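## Task

The cell is paused. Its log reads: 04:21:04 MOVER delid E01 (N2), lid to LP4: done; 04:21:31 MOVER delid E07 (N3), lid to LP1: done; 04:21:58 MOVER delid F10 (N1), lid to LP3: done; 04:23:40 DISPENSER error, run aborted; 04:23:55 AUTO-RECOVER relid LP3 to N3: done; 04:24:20 AUTO-RECOVER relid LP4 to N2: done; 04:24:51 AUTO-RECOVER stopped by watchdog. Return every plate's own lid to that plate, seated all the way down, and then press CONTINUE. Lids carry no markings, so ownership comes only from the log. Plates must finish in their starting nests. If what you see disagrees with the log, press CALL instead, and every plate and lid must finish exactly where it began. Pressing RETRY, CONTINUE or SKIP while holding labware, or while any plate at a nest is not seated in it or any lid there is not seated on a plate, fails the job. Anything held in place only by the robot at the end does not count; release and move away when finished. Resting on the panel housing, the CALL key or the key this job requires still counts as away.

## Robot and tools

Robot: two six-joint arms with parallel grippers, named left_arm (on the +y side) and right_arm. Base roots in the scene frame: left_arm (-0.032, +0.264, +0.098) m, quat_wxyz (+0.995, -0.075, +0.061, +0.009); right_arm (-0.049, -0.317, +0.098) m, quat_wxyz (+0.994, +0.072, +0.065, +0.047). The names are not image sides. Either arm may be parked out of the way.

Scene frame: origin on the table top midway between the arms, +x out over the table, +z up. All positions are metres, all quaternions are w first (qw, qx, qy, qz). On each gripper the fingers point along its own +z and spread along its own y. end_effector_position is the point between the pads, roughly 1 cm short of the fingertips. Reported hand positions can be off, more so at long reach, and arms tend to settle a centimetre or more short of a commanded pose, usually low.

Deck: labels mark nests (N1, N2, N3...) and lid parks (LP1...), placed in no fixed order. The operator panel has four keys, left to right when facing it: RETRY (white), CONTINUE (green), SKIP (yellow), CALL (blue). The first three are go keys; the job ends the instant one goes down. After CALL the job ends when you stop. A key is pressed by pushing until it latches. A wrong or premature go key is usually worse than none.

Tools:
- execute_actions(actions): actions is a list of up to 15 actions; each action is a list of up to 15 rows; each row is 16 numbers, both arms always included: left x, y, z, qw, qx, qy, qz, opening, then right x, y, z, qw, qx, qy, qz, opening. x, y, z and the quaternion are an absolute target pose for that gripper in the scene frame. Each row lasts one control step (1/30 s); a short table repeats its last row to fill 15 steps. Every step the command is clipped to within 70 mm and 16 degrees of the measured pose, so a distant target needs several actions. An action is rejected for both arms if any target lies over 0.6 m from that gripper's current position along any of its axes; if the first action fails this against the last reported state, or any action is malformed, nothing runs. An empty list just returns state and images. To hold orientation, resend one fixed quaternion rather than the drifted reported one.
- opening: -1 (closed) to +1 (fully open, 0.094 m). To grip, command about 0.03 below grip_measured; a smaller gap grips more lightly.
- move(target, speed, blocking): target is one 16-number row as above (absolute poses plus openings). Both grippers follow straight paths and arrive together, taking 0.5 to 10 s; a longer path is cut off at 10 s. speed is m/s, 0.002 to 0.5, default 0.25 (turning limit twice that in rad/s). Openings are sent at the start. Paths ignore obstacles and the other arm. blocking=false returns after 0.5 s while motion continues; rows and moves are refused until a result shows it ended, so use wait or stop.
- wait(seconds): 0 to 10; arms hold their last command; returns early if a move ends.
- stop(): brakes a running move; needs room, more when fast. Fingers keep moving.
- zoom_image(camera, region): camera is cam_left_wrist or cam_right_wrist (504x504 each); region [x0, y0, x1, y1] in pixels from top-left, at most 504 by 504.
- read_manual(section): only "licences"; no motion.
- finished_scene(scene): ends the numbered scene irreversibly; the goal must already hold and stay held.

Results: a state line per arm with gripper position and quat_wxyz; grip_measured on the opening scale (the last joint value is the opening in metres; each gripper may read up to about 1 mm off); Hand target lines show where the controller is now steering. A move adds a "move:" line: done, off_target, moving, held or fault, plus limits (paced = target was clipped; held = a check blocked some steps, after which the arm may surge). "pose unreachable" means the clearance check altered or blocked that arm's command. FAULT lines mark an arm stop. MOTOR HOT appears from 85 °C; at 100 °C an OVER-TEMPERATURE FAULT drops that arm, so avoid holding loads for long. Cameras are wrist fisheye views with supplied OpenCV calibration (K, D, T_world_to_cam), accurate to small errors.

Joint ranges (rad): waist -2.880 to 2.880, shoulder 0 to 3.142, elbow 0 to 3.019, wrist pitch -1.693 to 1.571, wrist yaw -1.571 to 1.571, wrist roll -2.094 to 2.094. Elbows stop just short of straight; near full reach motion gets fast and erratic.

Cautions: do not drop, slam or knock labware, and never push anything off the table. Fast contacts and targets set deep past a surface press hard. Keep the arms from hitting each other. Moves of a few mm may not register. Before any go key, release everything, confirm plates sit in their nests and lids sit fully on plates, then move clear.

Each tool is called after "Call:" as name(argument=value, ...), one argument or row to a line, values as JSON.

## Session

Call:
execute_actions(
  actions=[],
)

Scene clock: 0.00 s.
left_arm: end_effector_position=(+0.4458, +0.3627, +0.2603) grip_measured=+1.000 end_effector_quat_wxyz=(+0.384, -0.008, +0.923, -0.001) | right_arm: end_effector_position=(+0.1937, +0.2052, +0.1380) grip_measured=+1.000 end_effector_quat_wxyz=(+0.639, -0.498, +0.584, -0.049)
Joint positions: left_arm=[ 0.14   1.067  0.764 -0.347  0.02   0.195  0.094] | right_arm=[ 1.251  2.14   0.794  1.15   0.738 -0.843  0.094]
Joint velocities: left_arm=[-0.024 -0.015 -0.007  0.007  0.007  0.007  0.   ] | right_arm=[-0.024 -0.005  0.002 -0.007  0.037 -0.022  0.   ]
Motor temperatures (°C, as the motors report them): left_arm=[22 22 21 23 21 25] | right_arm=[23 24 22 21 22 24]
Hand target (left_arm): +0.454, +0.366, +0.272; +0.395, -0.009, +0.919, +0.002
Hand target (right_arm): +0.195, +0.209, +0.140; +0.642, -0.494, +0.584, -0.047

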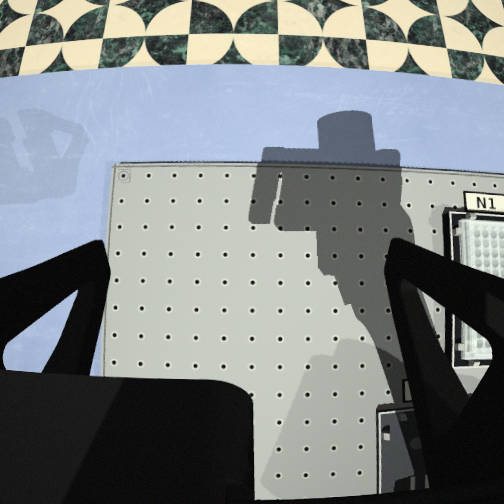

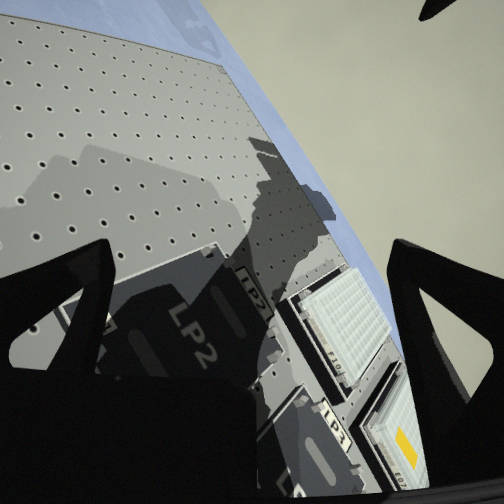

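Call:
move(
  target=[0.42,0.32,0.40,0.3,0,0.954,0,1,0.2,-0.2,0.25,0.5,-0.2,0.84,0,1],
)

Call:
move(
  target=[0.32,0.1,0.42,0.3,0,0.954,0,1,0.32,-0.3,0.42,0.3,0,0.954,0,1],
)

Scene clock: 2.40 s.
left_arm: end_effector_position=(+0.4085, +0.3202, +0.3650) grip_measured=+1.000 end_effector_quat_wxyz=(+0.274, +0.004, +0.962, +0.002) | right_arm: end_effector_position=(+0.1921, -0.2043, +0.2284) grip_measured=+1.000 end_effector_quat_wxyz=(+0.486, -0.223, +0.845, -0.014)
Joint positions: left_arm=[-0.052  0.987  1.064 -0.969 -0.147  0.07   0.094] | right_arm=[ 0.927  0.377  0.195 -0.46   0.769  0.011  0.094]
Joint velocities: left_arm=[-0.005 -0.005 -0.022 -0.002  0.066 -0.007  0.   ] | right_arm=[-0.015 -0.005 -0.002 -0.022 -0.125  0.051  0.   ]
Motor temperatures (°C, as the motors report them): left_arm=[22 22 22 23 21 25] | right_arm=[23 25 23 21 22 24]
Hand target (left_arm): +0.415, +0.321, +0.400; +0.301, -0.000, +0.954, -0.000
Hand target (right_arm): +0.200, -0.202, +0.255; +0.499, -0.202, +0.843, +0.002
Off the commanded pose (left_arm): 0.037 m, 3 deg.
Off the commanded pose (right_arm): 0.023 m, 4 deg.
move: off_target (left_arm, right_arm)
camera_calibration (this result's frames):
cam_left_wrist: T_world_to_cam=[[-0.00237411, -0.999964, -0.00811879, 0.325758], [-0.998199, 0.00188304, 0.0599666, 0.387611], [-0.0599491, 0.00824653, -0.998167, 0.512392], [0, 0, 0, 1]] pos_world=[0.418403, 0.320791, 0.490854]
cam_right_wrist: T_world_to_cam=[[0.36743, -0.89984, 0.235122, -0.303777], [-0.831751, -0.43104, -0.34985, 0.154495], [0.416156, -0.0670179, -0.90682, 0.235955], [0, 0, 0, 1]] pos_world=[0.141924, -0.190944, 0.339444]

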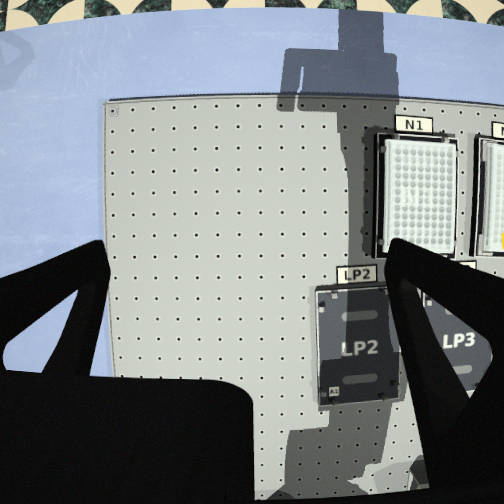

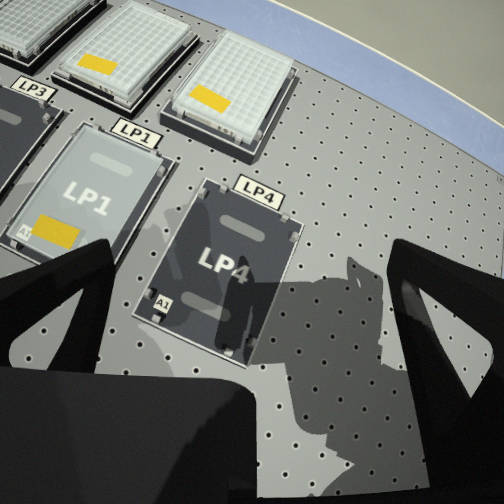

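Scene clock: 4.30 s.
left_arm: end_effector_position=(+0.3077, +0.1069, +0.3939) grip_measured=+1.000 end_effector_quat_wxyz=(+0.288, +0.011, +0.958, +0.008) | right_arm: end_effector_position=(+0.3123, -0.2965, +0.4027) grip_measured=+1.000 end_effector_quat_wxyz=(+0.287, -0.015, +0.958, -0.001)
Joint positions: left_arm=[-0.884  1.03   1.068 -1.203 -0.615 -0.666  0.094] | right_arm=[ 0.297  0.785  1.012 -1.144  0.354  0.198  0.094]
Joint velocities: left_arm=[ 0.005  0.005  0.012  0.007 -0.007  0.007  0.   ] | right_arm=[-0.005  0.005  0.007 -0.012  0.022  0.007  0.   ]
Motor temperatures (°C, as the motors report them): left_arm=[22 22 23 23 21 25] | right_arm=[23 25 23 21 22 24]
Hand target (left_arm): +0.316, +0.103, +0.419; +0.300, -0.001, +0.954, -0.005
Hand target (right_arm): +0.320, -0.299, +0.419; +0.296, -0.001, +0.955, +0.004
Off the commanded pose (left_arm): 0.030 m, 2 deg.
Off the commanded pose (right_arm): 0.019 m, 2 deg.
move: off_target (left_arm, right_arm)
camera_calibration (this result's frames):
cam_left_wrist: T_world_to_cam=[[-0.0125895, -0.999652, -0.0231811, 0.12158], [-0.999444, 0.0118642, 0.0311631, 0.296329], [-0.0308772, 0.0235606, -0.999245, 0.526846], [0, 0, 0, 1]] pos_world=[0.313963, 0.105609, 0.520032]
cam_right_wrist: T_world_to_cam=[[0.0285709, -0.999585, 0.00363673, -0.302503], [-0.998613, -0.0283818, 0.0443524, 0.288436], [-0.0442308, -0.00489888, -0.999009, 0.53705], [0, 0, 0, 1]] pos_world=[0.320433, -0.29156, 0.524825]

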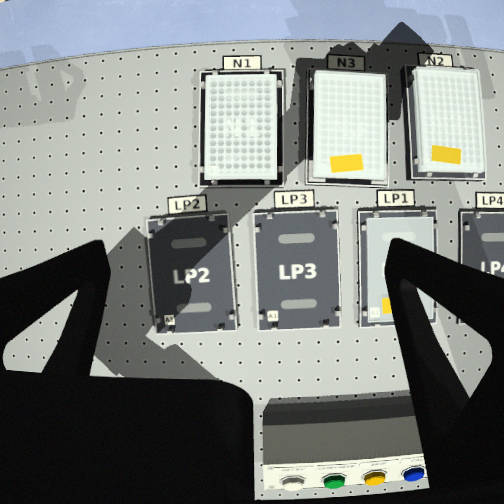

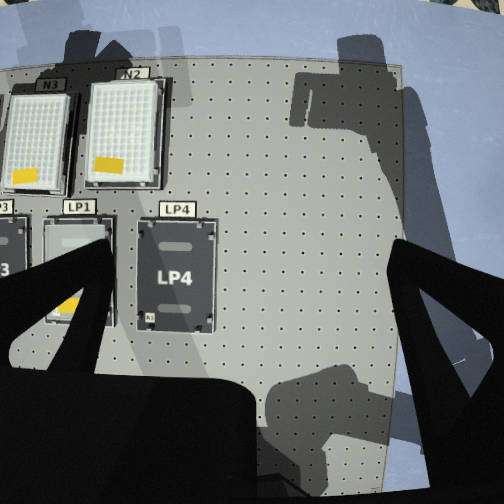

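Call:
move(
  target=[0.40,0.0,0.14,0.45,0,0.893,0,1,0.36,-0.2,0.16,0.45,0,0.893,0,1],
)

Call:
zoom_image(
  camera="cam_right_wrist",
  region=[0,50,300,350],
)

Call:
zoom_image(
  camera="cam_left_wrist",
  region=[100,100,400,400],
)

Scene clock: 6.13 s.
left_arm: end_effector_position=(+0.3981, -0.0124, +0.1437) grip_measured=+1.000 end_effector_quat_wxyz=(+0.446, +0.004, +0.895, -0.006) | right_arm: end_effector_position=(+0.3590, -0.2045, +0.1552) grip_measured=+1.000 end_effector_quat_wxyz=(+0.444, +0.009, +0.896, -0.003)
Joint positions: left_arm=[-0.839  1.67   0.723  0.202 -0.749 -0.392  0.094] | right_arm=[0.418 1.272 0.405 0.271 0.529 0.178 0.094]
Joint velocities: left_arm=[-0.005 -0.005  0.007 -0.022 -0.007 -0.051  0.   ] | right_arm=[-0.005  0.005 -0.012 -0.007 -0.037  0.022  0.   ]
Motor temperatures (°C, as the motors report them): left_arm=[22 22 23 23 21 25] | right_arm=[23 25 24 21 22 24]
Hand target (left_arm): +0.402, -0.005, +0.141; +0.449, -0.000, +0.893, -0.001
Hand target (right_arm): +0.360, -0.200, +0.158; +0.450, +0.001, +0.893, -0.002
Off the commanded pose (left_arm): 0.013 m, 1 deg.
Off the commanded pose (right_arm): 0.007 m, 1 deg.
move: off_target (left_arm)
camera_calibration (this result's frames):
cam_left_wrist: T_world_to_cam=[[-0.00830562, -0.999947, 0.00616103, -0.00832983], [-0.95267, 0.0060402, -0.303948, 0.425262], [0.303894, -0.0083939, -0.952669, 0.141999], [0, 0, 0, 1]] pos_world=[0.361912, -0.00970612, 0.264587]
cam_right_wrist: T_world_to_cam=[[-0.0157441, -0.999844, -0.00801886, -0.193236], [-0.957501, 0.0173864, -0.287906, 0.394881], [0.288001, 0.00314523, -0.957625, 0.168261], [0, 0, 0, 1]] pos_world=[0.326598, -0.2006, 0.27327]

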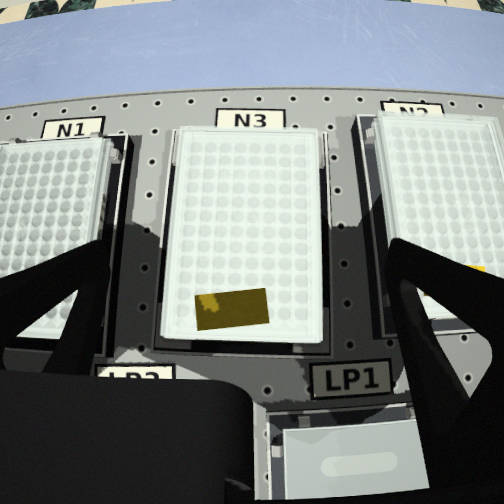

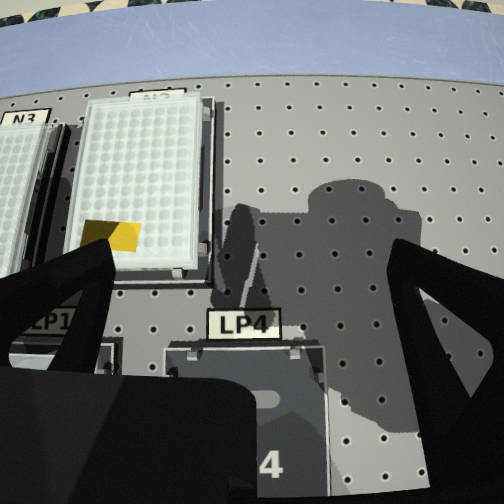

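Region (0, 50, 300, 350) of cam_right_wrist's 504x504 image, scaled by 1.680, with more detail than that image has.

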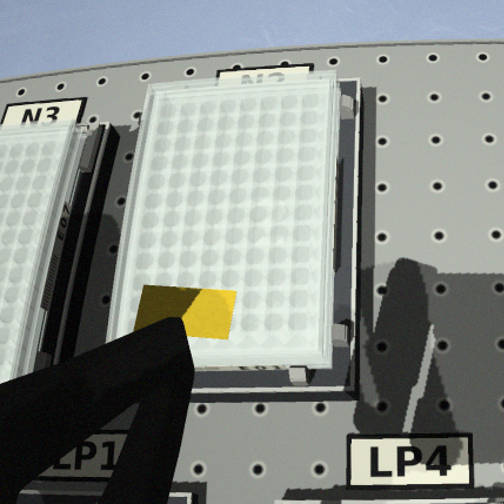

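Region (100, 100, 400, 400) of cam_left_wrist's 504x504 image, scaled by 1.680, with more detail than that image has.

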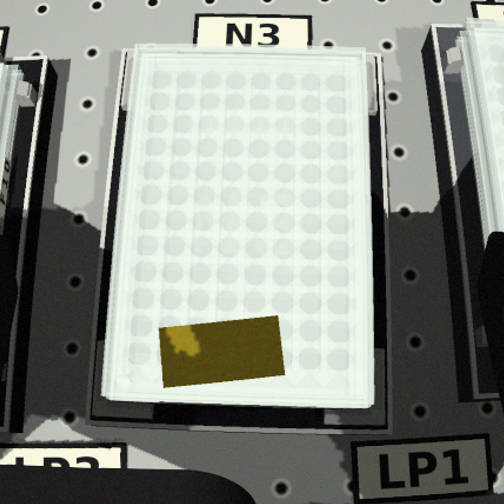

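Call:
move(
  target=[0.443,-0.008,0.095,0,0.02,1,0,1,0.29,-0.14,0.13,0.72,-0.22,0.605,0.262,1],
)

Call:
zoom_image(
  camera="cam_right_wrist",
  region=[100,100,400,400],
)

Scene clock: 9.20 s.
left_arm: end_effector_position=(+0.4278, -0.0050, +0.0970) grip_measured=+1.000 end_effector_quat_wxyz=(+0.003, +0.027, +1.000, +0.008) | right_arm: end_effector_position=(+0.2882, -0.1358, +0.1328) grip_measured=+1.000 end_effector_quat_wxyz=(+0.598, -0.294, +0.696, +0.268)
Joint positions: left_arm=[-0.616  1.904  1.321 -0.977 -0.21  -0.545  0.094] | right_arm=[ 0.214  1.876  0.169  1.543 -0.478 -0.252  0.094]
Joint velocities: left_arm=[-0.024 -0.005 -0.007 -0.007 -0.051 -0.125  0.   ] | right_arm=[ 0.005 -0.005  0.002 -0.002  0.022 -0.081  0.   ]
Motor temperatures (°C, as the motors report them): left_arm=[22 23 24 23 21 25] | right_arm=[23 25 23 21 22 24]
Hand target (left_arm): +0.443, -0.008, +0.096; +0.002, +0.019, +1.000, +0.006
Hand target (right_arm): +0.291, -0.140, +0.129; +0.601, -0.296, +0.696, +0.259
Off the commanded pose (left_arm): 0.016 m, 1 deg.
Off the commanded pose (right_arm): 0.005 m, 19 deg; orientation clipped at the last step of the last action.
joint sent to its limit (right arm) — the command would take joint 4 (wrist pitch) past its upper limit, so that joint was sent only as far as its limit.
move: off_target (left_arm, right_arm); limits=paced
camera_calibration (this result's frames):
cam_left_wrist: T_world_to_cam=[[-0.0509754, -0.998507, -0.0196229, 0.0204071], [-0.818687, 0.0305261, 0.573428, 0.297063], [-0.571973, 0.0452958, -0.819021, 0.450571], [0, 0, 0, 1]] pos_world=[0.501956, -0.00910051, 0.199083]
cam_right_wrist: T_world_to_cam=[[0.73293, -0.679877, -0.0240941, -0.296005], [-0.486025, -0.498512, -0.71782, 0.170566], [0.476018, 0.537822, -0.695812, 0.150682], [0, 0, 0, 1]] pos_world=[0.228123, -0.197258, 0.22015]

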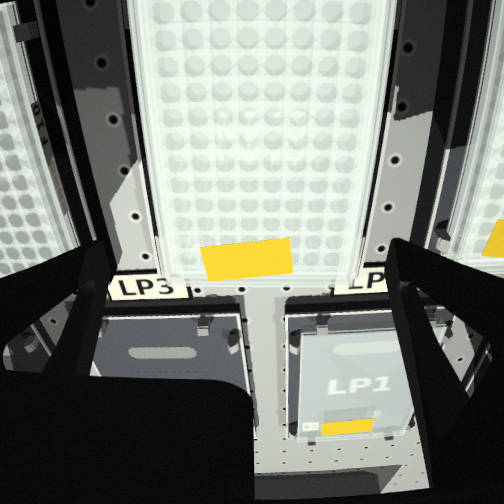

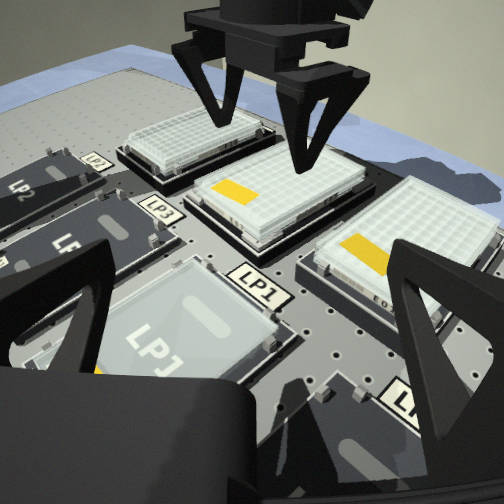

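Region (100, 100, 400, 400) of cam_right_wrist's 504x504 image, scaled by 1.680, with more detail than that image has.

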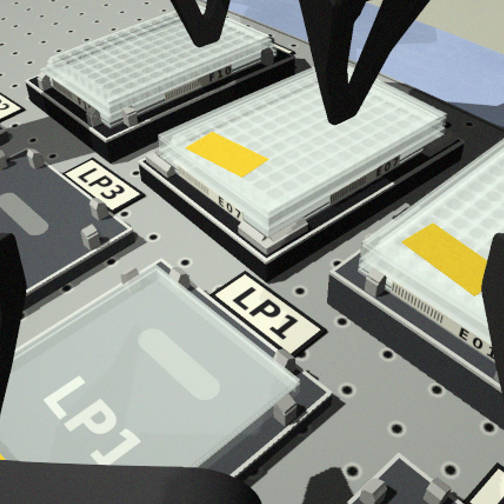

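Call:
move(
  target=[0.455,-0.014,0.072,0,0.015,1,0,1,0.288,-0.136,0.133,0.598,-0.294,0.696,0.268,1],
  speed=0.06,
)

Call:
zoom_image(
  camera="cam_right_wrist",
  region=[170,80,420,280],
)

Scene clock: 10.47 s.
left_arm: end_effector_position=(+0.4316, -0.0078, +0.0744) grip_measured=+1.000 end_effector_quat_wxyz=(-0.013, +0.024, +1.000, +0.011) | right_arm: end_effector_position=(+0.2881, -0.1357, +0.1328) grip_measured=+1.000 end_effector_quat_wxyz=(+0.598, -0.295, +0.696, +0.267)
Joint positions: left_arm=[-0.605  1.963  1.347 -0.973 -0.198 -0.545  0.094] | right_arm=[ 0.214  1.876  0.169  1.543 -0.478 -0.254  0.094]
Joint velocities: left_arm=[-0.005 -0.015 -0.002 -0.007 -0.007 -0.007  0.   ] | right_arm=[-0.015  0.005 -0.012 -0.007 -0.066  0.007  0.   ]
Motor temperatures (°C, as the motors report them): left_arm=[22 23 24 23 21 25] | right_arm=[23 25 23 21 22 24]
Hand target (left_arm): +0.454, -0.014, +0.073; +0.000, +0.015, +1.000, +0.000
Hand target (right_arm): +0.288, -0.136, +0.133; +0.598, -0.294, +0.696, +0.268
Off the commanded pose (left_arm): 0.024 m, 2 deg.
Off the commanded pose (right_arm): 0.000 m, 0 deg.
move: off_target (left_arm)
camera_calibration (this result's frames):
cam_left_wrist: T_world_to_cam=[[-0.0456724, -0.99864, -0.0251368, 0.0154688], [-0.800463, 0.0215315, 0.598995, 0.303354], [-0.597639, 0.0474786, -0.800358, 0.444029], [0, 0, 0, 1]] pos_world=[0.508899, -0.0121658, 0.174064]
cam_right_wrist: T_world_to_cam=[[0.733394, -0.679439, -0.0222584, -0.29626], [-0.484694, -0.499664, -0.717919, 0.170053], [0.476661, 0.537306, -0.695771, 0.150431], [0, 0, 0, 1]] pos_world=[0.227994, -0.197148, 0.220155]

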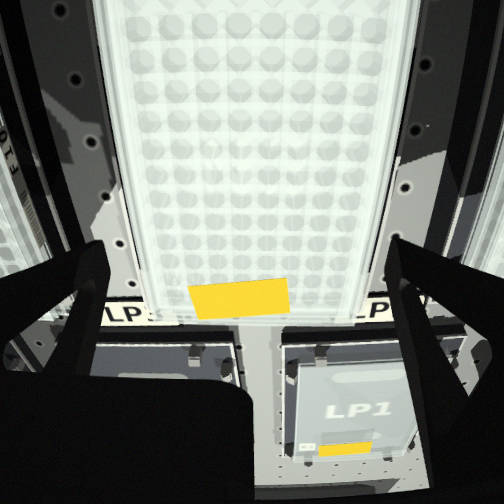

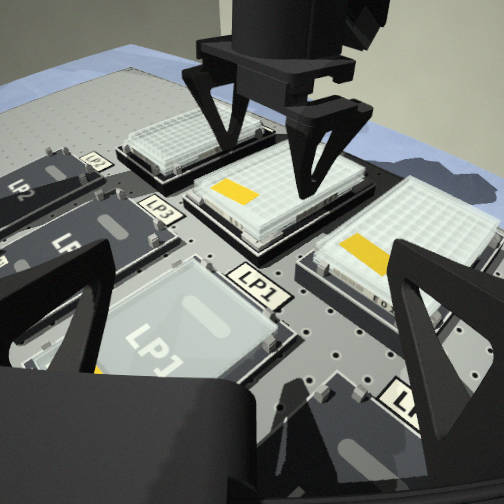

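Region (170, 80, 420, 280) of cam_right_wrist's 504x504 image, scaled by 2.016, with more detail than that image has; it fills the top 403 rows of this view, and the rest is white.

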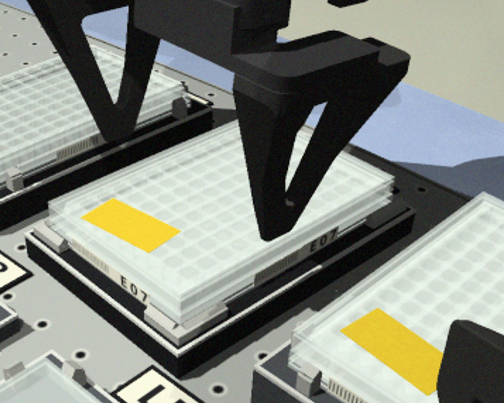

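Call:
move(
  target=[0.468,-0.019,0.061,0.01,0.015,1,-0.005,1,0.288,-0.136,0.133,0.598,-0.294,0.696,0.268,1],
  speed=0.04,
)

Call:
zoom_image(
  camera="cam_right_wrist",
  region=[200,110,400,270],
)

Scene clock: 11.87 s.
left_arm: end_effector_position=(+0.4443, -0.0137, +0.0668) grip_measured=+1.000 end_effector_quat_wxyz=(-0.002, +0.021, +1.000, +0.004) | right_arm: end_effector_position=(+0.2881, -0.1357, +0.1328) grip_measured=+1.000 end_effector_quat_wxyz=(+0.598, -0.295, +0.696, +0.267)
Joint positions: left_arm=[-0.599  1.988  1.369 -0.94  -0.198 -0.539  0.094] | right_arm=[ 0.214  1.876  0.169  1.543 -0.478 -0.254  0.094]
Joint velocities: left_arm=[ 0.015  0.005  0.002 -0.007 -0.051 -0.007  0.   ] | right_arm=[-0.005 -0.005 -0.017 -0.002  0.007 -0.007  0.   ]
Motor temperatures (°C, as the motors report them): left_arm=[22 23 24 23 21 25] | right_arm=[23 25 23 21 22 24]
Hand target (left_arm): +0.467, -0.019, +0.062; +0.010, +0.015, +1.000, -0.005
Hand target (right_arm): +0.288, -0.136, +0.133; +0.598, -0.294, +0.696, +0.268
Off the commanded pose (left_arm): 0.025 m, 2 deg.
Off the commanded pose (right_arm): 0.000 m, 0 deg.
move: off_target (left_arm)
camera_calibration (this result's frames):
cam_left_wrist: T_world_to_cam=[[-0.0395026, -0.999155, -0.011353, 0.00632866], [-0.813798, 0.0255774, 0.580585, 0.32542], [-0.579804, 0.0321737, -0.814121, 0.438689], [0, 0, 0, 1]] pos_world=[0.51943, -0.0161143, 0.168284]
cam_right_wrist: T_world_to_cam=[[0.733394, -0.679439, -0.0222584, -0.29626], [-0.484694, -0.499664, -0.717919, 0.170053], [0.476661, 0.537306, -0.695771, 0.150431], [0, 0, 0, 1]] pos_world=[0.227994, -0.197148, 0.220155]

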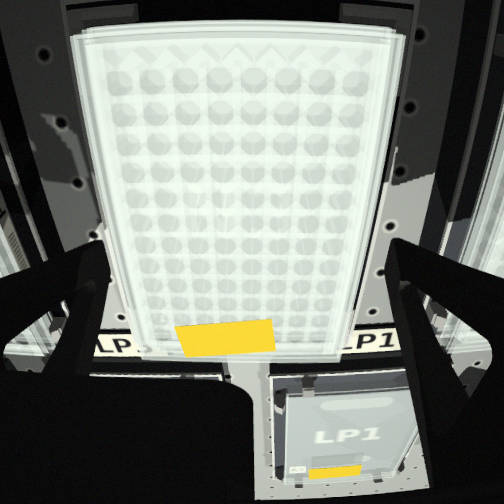

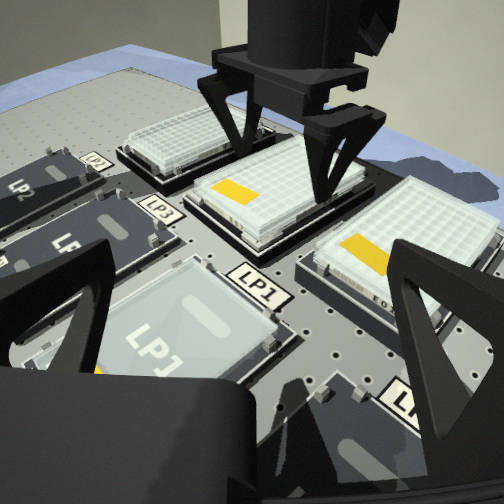

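Region (200, 110, 400, 270) of cam_right_wrist's 504x504 image, scaled by 2.520, with more detail than that image has; it fills the top 403 rows of this view, and the rest is white.

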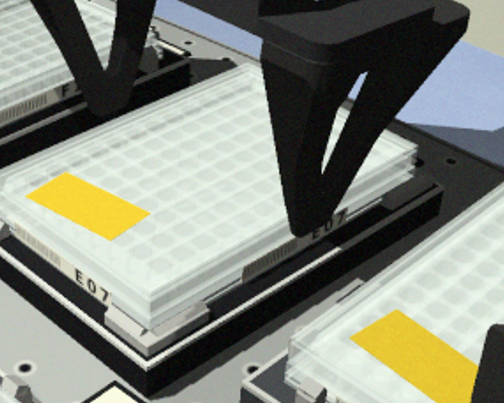

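Call:
move(
  target=[0.463,-0.013,0.055,0.01,0.015,1,-0.005,1,0.288,-0.136,0.133,0.598,-0.294,0.696,0.268,1],
  speed=0.04,
)

Call:
move(
  target=[0.463,-0.013,0.055,0.01,0.015,1,-0.005,0.76,0.288,-0.136,0.133,0.598,-0.294,0.696,0.268,1],
)

Call:
zoom_image(
  camera="cam_right_wrist",
  region=[200,110,400,270],
)

Scene clock: 12.90 s.
left_arm: end_effector_position=(+0.4511, -0.0133, +0.0661) grip_measured=+1.000 end_effector_quat_wxyz=(+0.007, +0.018, +1.000, -0.002) | right_arm: end_effector_position=(+0.2881, -0.1357, +0.1328) grip_measured=+1.000 end_effector_quat_wxyz=(+0.598, -0.295, +0.696, +0.267)
Joint positions: left_arm=[-0.591  1.988  1.369 -0.916 -0.198 -0.532  0.094] | right_arm=[ 0.214  1.876  0.169  1.543 -0.478 -0.254  0.094]
Joint velocities: left_arm=[-0.005 -0.005 -0.012 -0.007  0.051  0.007  0.   ] | right_arm=[-0.015  0.005 -0.002  0.007  0.051 -0.022  0.   ]
Motor temperatures (°C, as the motors report them): left_arm=[22 23 24 23 21 25] | right_arm=[23 25 23 21 22 24]
Hand target (left_arm): +0.463, -0.013, +0.055; +0.010, +0.015, +1.000, -0.005
Hand target (right_arm): +0.288, -0.136, +0.133; +0.598, -0.294, +0.696, +0.268
Off the commanded pose (left_arm): 0.016 m, 1 deg.
Off the commanded pose (right_arm): 0.000 m, 0 deg.
move: off_target (left_arm)
camera_calibration (this result's frames):
cam_left_wrist: T_world_to_cam=[[-0.0346042, -0.999401, -0.000322321, 0.00396335], [-0.82445, 0.0283642, 0.565223, 0.337203], [-0.564875, 0.0198248, -0.824938, 0.435802], [0, 0, 0, 1]] pos_world=[0.524318, -0.0142432, 0.168916]
cam_right_wrist: T_world_to_cam=[[0.733394, -0.679439, -0.0222584, -0.29626], [-0.484694, -0.499664, -0.717919, 0.170053], [0.476661, 0.537306, -0.695771, 0.150431], [0, 0, 0, 1]] pos_world=[0.227994, -0.197148, 0.220155]

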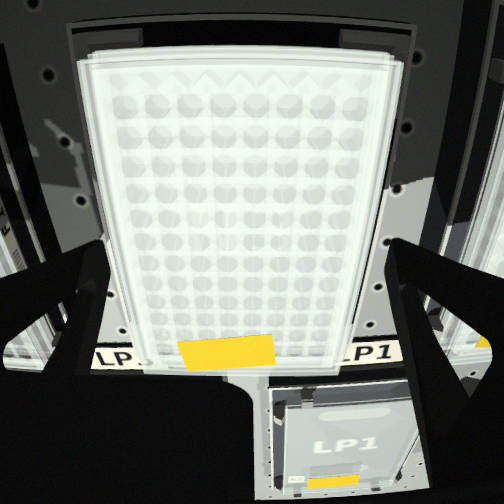

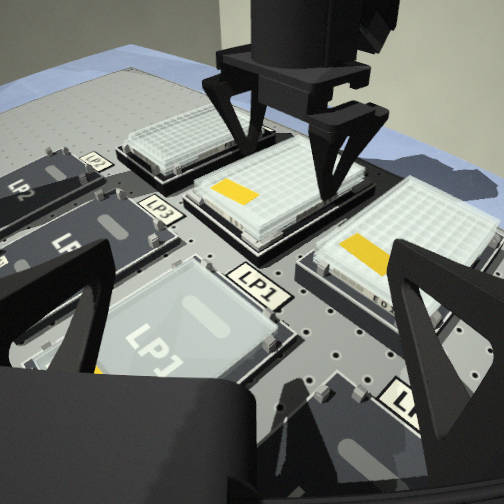

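Scene clock: 13.60 s.
left_arm: end_effector_position=(+0.4511, -0.0133, +0.0661) grip_measured=+0.762 end_effector_quat_wxyz=(+0.007, +0.019, +1.000, -0.002) | right_arm: end_effector_position=(+0.2881, -0.1357, +0.1328) grip_measured=+1.000 end_effector_quat_wxyz=(+0.598, -0.295, +0.696, +0.267)
Joint positions: left_arm=[-0.591  1.988  1.369 -0.916 -0.198 -0.531  0.083] | right_arm=[ 0.214  1.876  0.169  1.543 -0.478 -0.254  0.094]
Joint velocities: left_arm=[ 0.005  0.005 -0.002 -0.002 -0.022  0.022  0.   ] | right_arm=[-0.005 -0.005 -0.012 -0.002 -0.095 -0.095  0.   ]
Motor temperatures (°C, as the motors report them): left_arm=[22 23 24 23 21 25] | right_arm=[23 25 23 21 22 24]
Hand target (left_arm): +0.463, -0.013, +0.055; +0.010, +0.015, +1.000, -0.005
Hand target (right_arm): +0.288, -0.136, +0.133; +0.598, -0.294, +0.696, +0.268
Off the commanded pose (left_arm): 0.016 m, 1 deg.
Off the commanded pose (right_arm): 0.000 m, 0 deg.
move: off_target (left_arm)
camera_calibration (this result's frames):
cam_left_wrist: T_world_to_cam=[[-0.0353666, -0.999374, -0.000333671, 0.00430836], [-0.82443, 0.0289868, 0.565221, 0.337203], [-0.564857, 0.020265, -0.82494, 0.4358], [0, 0, 0, 1]] pos_world=[0.524317, -0.0143003, 0.168916]
cam_right_wrist: T_world_to_cam=[[0.733394, -0.679439, -0.0222584, -0.29626], [-0.484694, -0.499664, -0.717919, 0.170053], [0.476661, 0.537306, -0.695771, 0.150431], [0, 0, 0, 1]] pos_world=[0.227994, -0.197148, 0.220155]

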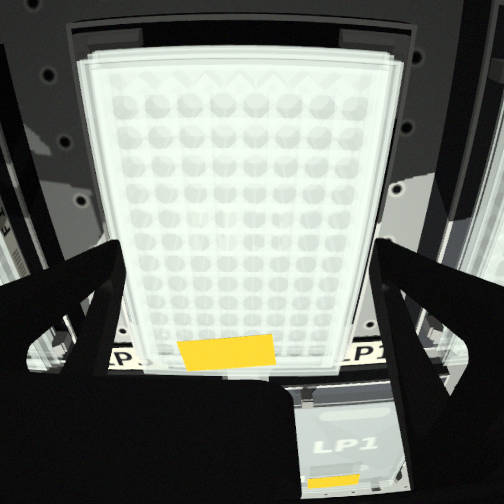

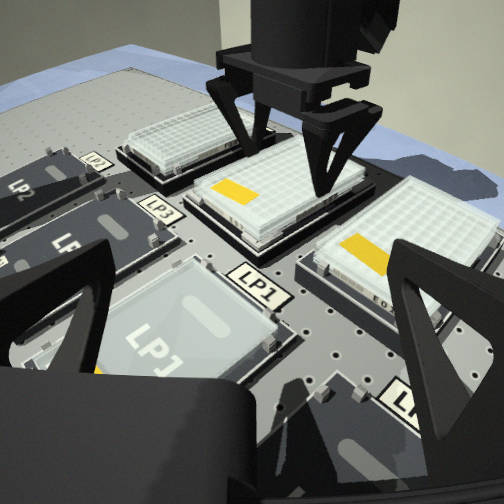

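Region (200, 110, 400, 270) of cam_right_wrist's 504x504 image, scaled by 2.520, with more detail than that image has; it fills the top 403 rows of this view, and the rest is white.

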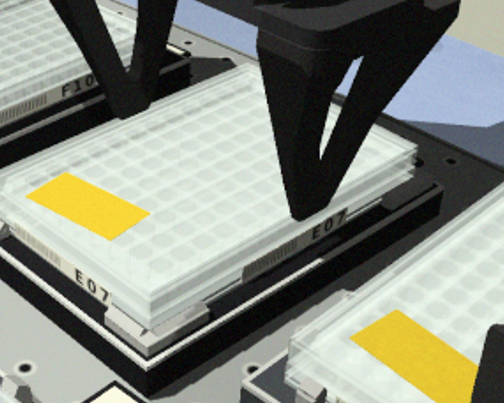

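Call:
execute_actions(
  actions=[
    [[0.458,-0.007,0.055,0.01,0.015,1,-0.005,1,0.288,-0.136,0.133,0.598,-0.294,0.696,0.268,1]],
    [[0.455,-0.007,0.049,0.01,0.015,1,-0.005,1,0.288,-0.136,0.133,0.598,-0.294,0.696,0.268,1]],
  ],
)

Call:
zoom_image(
  camera="cam_right_wrist",
  region=[200,110,400,270],
)

Scene clock: 14.70 s.
left_arm: end_effector_position=(+0.4566, -0.0148, +0.0652) grip_measured=+0.999 end_effector_quat_wxyz=(+0.018, +0.017, +1.000, -0.008) | right_arm: end_effector_position=(+0.2881, -0.1357, +0.1328) grip_measured=+1.000 end_effector_quat_wxyz=(+0.598, -0.295, +0.696, +0.267)
Joint positions: left_arm=[-0.588  1.988  1.366 -0.889 -0.198 -0.527  0.094] | right_arm=[ 0.214  1.876  0.169  1.543 -0.478 -0.254  0.094]
Joint velocities: left_arm=[-0.005 -0.015  0.017 -0.017 -0.022  0.022  0.001] | right_arm=[-0.005  0.005 -0.012 -0.007 -0.007 -0.037  0.   ]
Motor temperatures (°C, as the motors report them): left_arm=[22 23 24 23 21 25] | right_arm=[23 25 23 21 23 24]
Hand target (left_arm): +0.455, -0.007, +0.049; +0.010, +0.015, +1.000, -0.005
Hand target (right_arm): +0.288, -0.136, +0.133; +0.598, -0.294, +0.696, +0.268
Off the commanded pose (left_arm): 0.018 m, 1 deg.
Off the commanded pose (right_arm): 0.000 m, 0 deg.
camera_calibration (this result's frames):
cam_left_wrist: T_world_to_cam=[[-0.0314707, -0.999435, 0.011795, 0.000485052], [-0.835869, 0.032787, 0.547949, 0.348744], [-0.548026, 0.00738523, -0.836429, 0.431106], [0, 0, 0, 1]] pos_world=[0.527777, -0.0141333, 0.16949]
cam_right_wrist: T_world_to_cam=[[0.733394, -0.679439, -0.0222584, -0.29626], [-0.484694, -0.499664, -0.717919, 0.170053], [0.476661, 0.537306, -0.695771, 0.150431], [0, 0, 0, 1]] pos_world=[0.227994, -0.197148, 0.220155]

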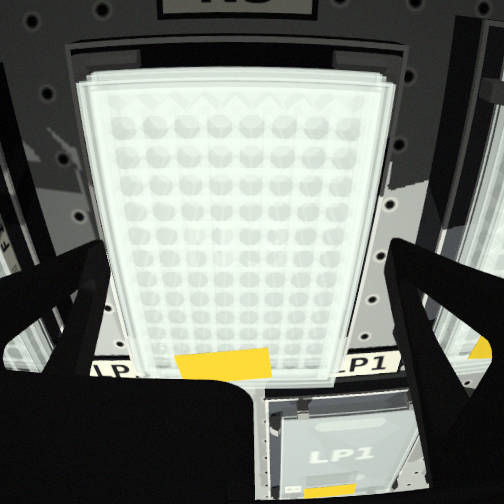

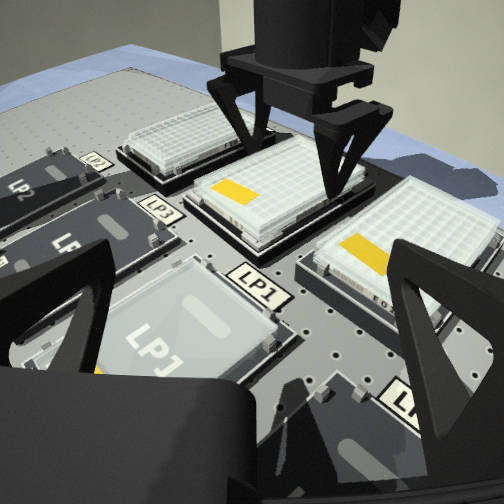

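Region (200, 110, 400, 270) of cam_right_wrist's 504x504 image, scaled by 2.520, with more detail than that image has; it fills the top 403 rows of this view, and the rest is white.

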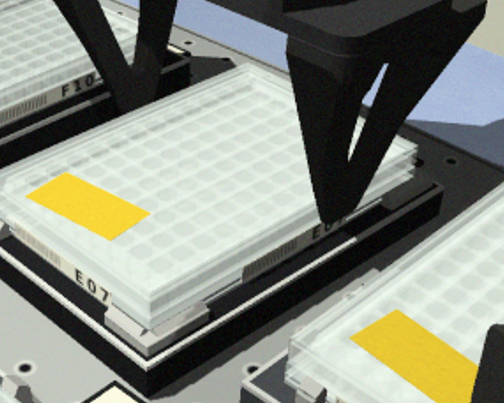

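Call:
execute_actions(
  actions=[
    [[0.447,0.0,0.048,0.0,0.015,1,0,1,0.288,-0.136,0.133,0.598,-0.294,0.696,0.268,1]],
    [[0.447,0.0,0.047,0.0,0.015,1,0,1,0.288,-0.136,0.133,0.598,-0.294,0.696,0.268,1]],
  ],
)

Call:
zoom_image(
  camera="cam_right_wrist",
  region=[200,110,400,270],
)

Scene clock: 15.80 s.
left_arm: end_effector_position=(+0.4485, -0.0088, +0.0584) grip_measured=+0.999 end_effector_quat_wxyz=(+0.008, +0.017, +1.000, -0.003) | right_arm: end_effector_position=(+0.2881, -0.1357, +0.1328) grip_measured=+1.000 end_effector_quat_wxyz=(+0.598, -0.295, +0.696, +0.267)
Joint positions: left_arm=[-0.584  1.988  1.345 -0.889 -0.197 -0.527  0.094] | right_arm=[ 0.214  1.876  0.169  1.543 -0.478 -0.254  0.094]
Joint velocities: left_arm=[-0.024  0.005  0.007  0.002  0.022 -0.007  0.001] | right_arm=[-0.015 -0.005  0.002  0.002 -0.051 -0.066  0.   ]
Motor temperatures (°C, as the motors report them): left_arm=[22 23 24 23 21 25] | right_arm=[23 25 23 21 23 24]
Hand target (left_arm): +0.447, -0.000, +0.047; -0.000, +0.015, +1.000, +0.000
Hand target (right_arm): +0.288, -0.136, +0.133; +0.598, -0.294, +0.696, +0.268
Off the commanded pose (left_arm): 0.015 m, 1 deg.
Off the commanded pose (right_arm): 0.000 m, 0 deg.
camera_calibration (this result's frames):
cam_left_wrist: T_world_to_cam=[[-0.0316661, -0.999497, 0.0018474, 0.00692271], [-0.825543, 0.0271968, 0.563683, 0.339847], [-0.56345, 0.0163246, -0.825989, 0.427293], [0, 0, 0, 1]] pos_world=[0.521536, -0.0092989, 0.16136]
cam_right_wrist: T_world_to_cam=[[0.733394, -0.679439, -0.0222584, -0.29626], [-0.484694, -0.499664, -0.717919, 0.170053], [0.476661, 0.537306, -0.695771, 0.150431], [0, 0, 0, 1]] pos_world=[0.227994, -0.197148, 0.220155]

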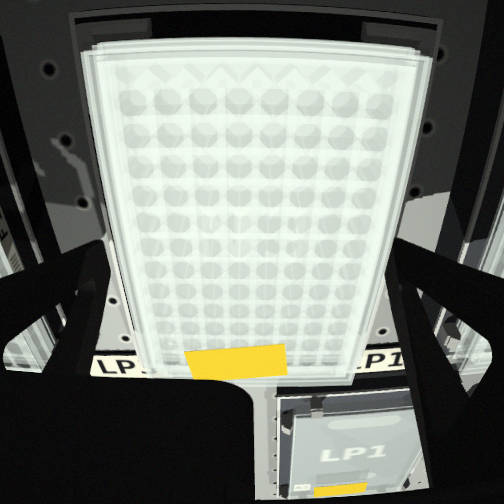

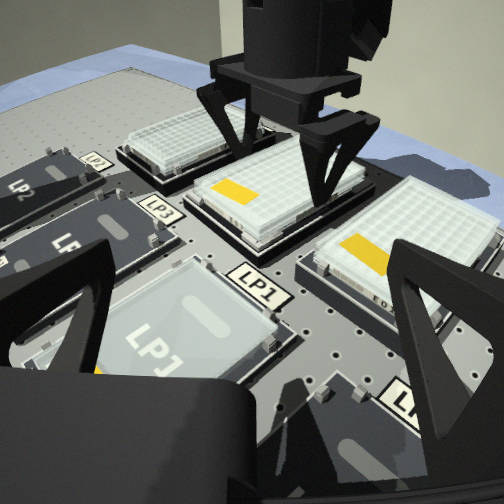

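Region (200, 110, 400, 270) of cam_right_wrist's 504x504 image, scaled by 2.520, with more detail than that image has; it fills the top 403 rows of this view, and the rest is white.

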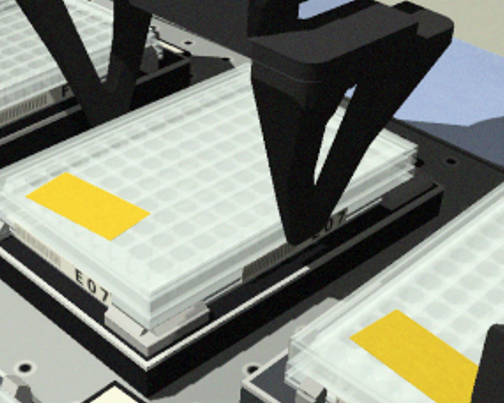

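Call:
execute_actions(
  actions=[
    [[0.4485,-0.010,0.058,0.008,0.017,1,-0.003,0.76,0.288,-0.136,0.133,0.598,-0.294,0.696,0.268,1]],
  ],
)

Call:
move(
  target=[0.452,-0.012,0.095,0.008,0.017,1,-0.003,0.76,0.288,-0.136,0.133,0.598,-0.294,0.696,0.268,1],
  speed=0.04,
)

Call:
zoom_image(
  camera="cam_right_wrist",
  region=[100,70,400,270],
)

Scene clock: 16.43 s.
left_arm: end_effector_position=(+0.4482, -0.0093, +0.0584) grip_measured=+0.778 end_effector_quat_wxyz=(+0.008, +0.017, +1.000, -0.004) | right_arm: end_effector_position=(+0.2881, -0.1357, +0.1328) grip_measured=+1.000 end_effector_quat_wxyz=(+0.598, -0.295, +0.696, +0.267)
Joint positions: left_arm=[-0.584  1.988  1.345 -0.889 -0.194 -0.527  0.084] | right_arm=[ 0.214  1.876  0.169  1.543 -0.478 -0.254  0.094]
Joint velocities: left_arm=[-0.005 -0.005  0.002 -0.002  0.051 -0.007  0.   ] | right_arm=[-0.024  0.005 -0.002  0.002 -0.007  0.007  0.   ]
Motor temperatures (°C, as the motors report them): left_arm=[22 23 24 23 21 25] | right_arm=[23 25 23 21 23 24]
Hand target (left_arm): +0.448, -0.010, +0.058; +0.008, +0.017, +1.000, -0.003
Hand target (right_arm): +0.288, -0.136, +0.133; +0.598, -0.294, +0.696, +0.268
Off the commanded pose (left_arm): 0.001 m, 0 deg.
Off the commanded pose (right_arm): 0.000 m, 0 deg.
camera_calibration (this result's frames):
cam_left_wrist: T_world_to_cam=[[-0.0317144, -0.999487, 0.00448123, 0.00633783], [-0.824626, 0.0286989, 0.56495, 0.339158], [-0.564789, 0.0142218, -0.825113, 0.427671], [0, 0, 0, 1]] pos_world=[0.521424, -0.00948115, 0.161241]
cam_right_wrist: T_world_to_cam=[[0.733394, -0.679439, -0.0222584, -0.29626], [-0.484694, -0.499664, -0.717919, 0.170053], [0.476661, 0.537306, -0.695771, 0.150431], [0, 0, 0, 1]] pos_world=[0.227994, -0.197148, 0.220155]

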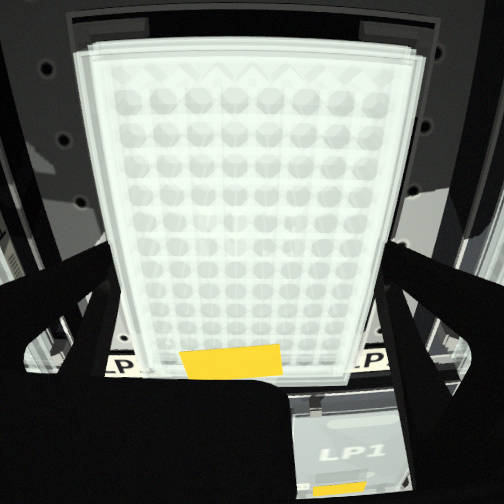

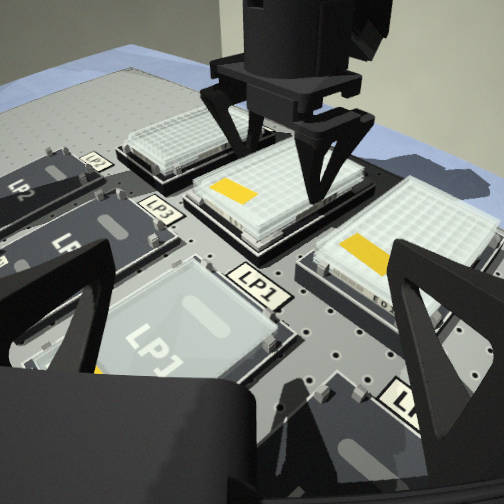

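Scene clock: 17.73 s.
left_arm: end_effector_position=(+0.4455, -0.0062, +0.0769) grip_measured=+0.778 end_effector_quat_wxyz=(+0.001, +0.018, +1.000, -0.002) | right_arm: end_effector_position=(+0.2881, -0.1357, +0.1328) grip_measured=+1.000 end_effector_quat_wxyz=(+0.598, -0.295, +0.696, +0.267)
Joint positions: left_arm=[-0.588  1.958  1.354 -0.942 -0.192 -0.532  0.084] | right_arm=[ 0.214  1.876  0.169  1.543 -0.478 -0.254  0.094]
Joint velocities: left_arm=[-0.005 -0.005 -0.012  0.007  0.037 -0.066 -0.   ] | right_arm=[-0.015 -0.005  0.007  0.007  0.007  0.022  0.   ]
Motor temperatures (°C, as the motors report them): left_arm=[22 23 24 23 21 25] | right_arm=[23 25 23 21 23 24]
Hand target (left_arm): +0.451, -0.012, +0.095; +0.008, +0.017, +1.000, -0.003
Hand target (right_arm): +0.288, -0.136, +0.133; +0.598, -0.294, +0.696, +0.268
Off the commanded pose (left_arm): 0.020 m, 1 deg.
Off the commanded pose (right_arm): 0.000 m, 0 deg.
move: off_target (left_arm)
camera_calibration (this result's frames):
cam_left_wrist: T_world_to_cam=[[-0.0328254, -0.999461, -0.0004364, 0.0101246], [-0.817658, 0.0266033, 0.575089, 0.32251], [-0.574767, 0.0192343, -0.818091, 0.445265], [0, 0, 0, 1]] pos_world=[0.519959, -0.00702504, 0.1788]
cam_right_wrist: T_world_to_cam=[[0.733394, -0.679439, -0.0222584, -0.29626], [-0.484694, -0.499664, -0.717919, 0.170053], [0.476661, 0.537306, -0.695771, 0.150431], [0, 0, 0, 1]] pos_world=[0.227994, -0.197148, 0.220155]

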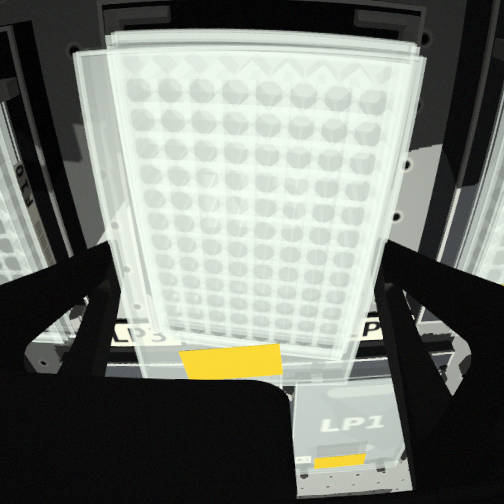

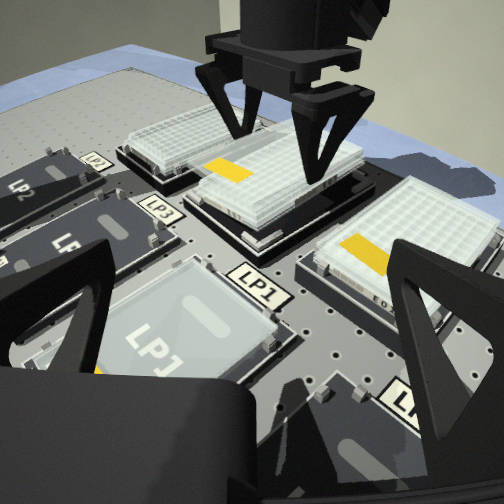

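Region (100, 70, 400, 270) of cam_right_wrist's 504x504 image, scaled by 1.680, with more detail than that image has.

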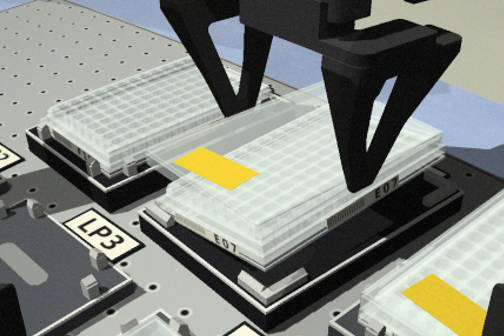

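Call:
execute_actions(
  actions=[
    [[0.450,-0.013,0.075,0.008,0.017,1,-0.003,0.75,0.288,-0.136,0.133,0.598,-0.294,0.696,0.268,1]],
    [[0.450,-0.017,0.072,0.008,0.017,1,-0.003,0.75,0.288,-0.136,0.133,0.598,-0.294,0.696,0.268,1]],
  ],
)

Call:
zoom_image(
  camera="cam_right_wrist",
  region=[100,70,400,270],
)

Scene clock: 18.83 s.
left_arm: end_effector_position=(+0.4460, -0.0064, +0.0769) grip_measured=+0.773 end_effector_quat_wxyz=(+0.003, +0.017, +1.000, -0.002) | right_arm: end_effector_position=(+0.2881, -0.1357, +0.1328) grip_measured=+1.000 end_effector_quat_wxyz=(+0.598, -0.295, +0.696, +0.267)
Joint positions: left_arm=[-0.588  1.958  1.354 -0.94  -0.192 -0.533  0.083] | right_arm=[ 0.214  1.876  0.169  1.543 -0.478 -0.254  0.094]
Joint velocities: left_arm=[-0.005  0.005  0.017 -0.007  0.022  0.022 -0.001] | right_arm=[ 0.005 -0.015  0.002  0.002  0.198 -0.037  0.   ]
Motor temperatures (°C, as the motors report them): left_arm=[22 23 24 23 21 25] | right_arm=[23 25 23 21 23 24]
Hand target (left_arm): +0.450, -0.017, +0.072; +0.008, +0.017, +1.000, -0.003
Hand target (right_arm): +0.288, -0.136, +0.133; +0.598, -0.294, +0.696, +0.268
Off the commanded pose (left_arm): 0.012 m, 1 deg.
Off the commanded pose (right_arm): 0.000 m, 0 deg.
camera_calibration (this result's frames):
cam_left_wrist: T_world_to_cam=[[-0.0312372, -0.999512, 0.0000595253, 0.00920763], [-0.819019, 0.0256305, 0.573193, 0.3237], [-0.572915, 0.0178562, -0.81942, 0.444848], [0, 0, 0, 1]] pos_world=[0.520264, -0.00703673, 0.178974]
cam_right_wrist: T_world_to_cam=[[0.733394, -0.679439, -0.0222584, -0.29626], [-0.484694, -0.499664, -0.717919, 0.170053], [0.476661, 0.537306, -0.695771, 0.150431], [0, 0, 0, 1]] pos_world=[0.227994, -0.197148, 0.220155]

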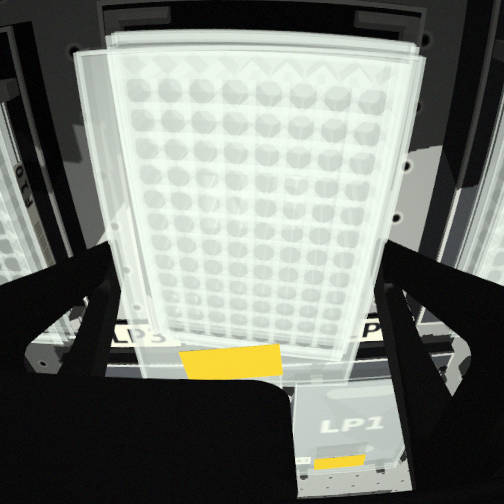

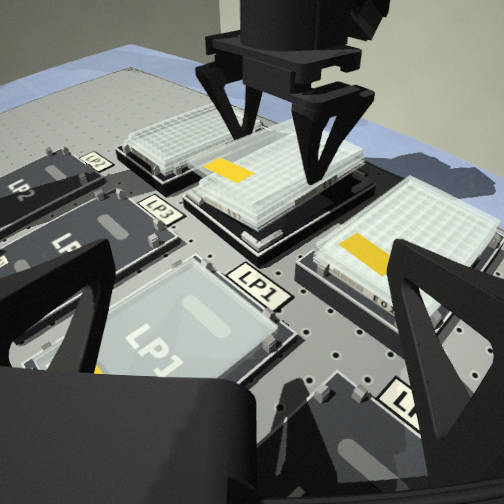

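Region (100, 70, 400, 270) of cam_right_wrist's 504x504 image, scaled by 1.680, with more detail than that image has.

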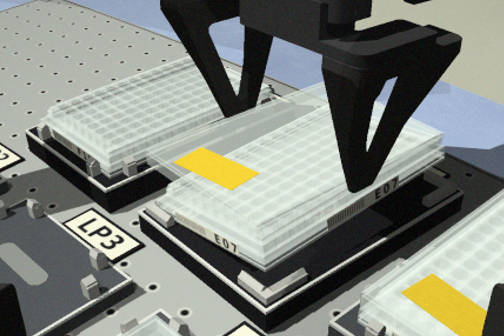

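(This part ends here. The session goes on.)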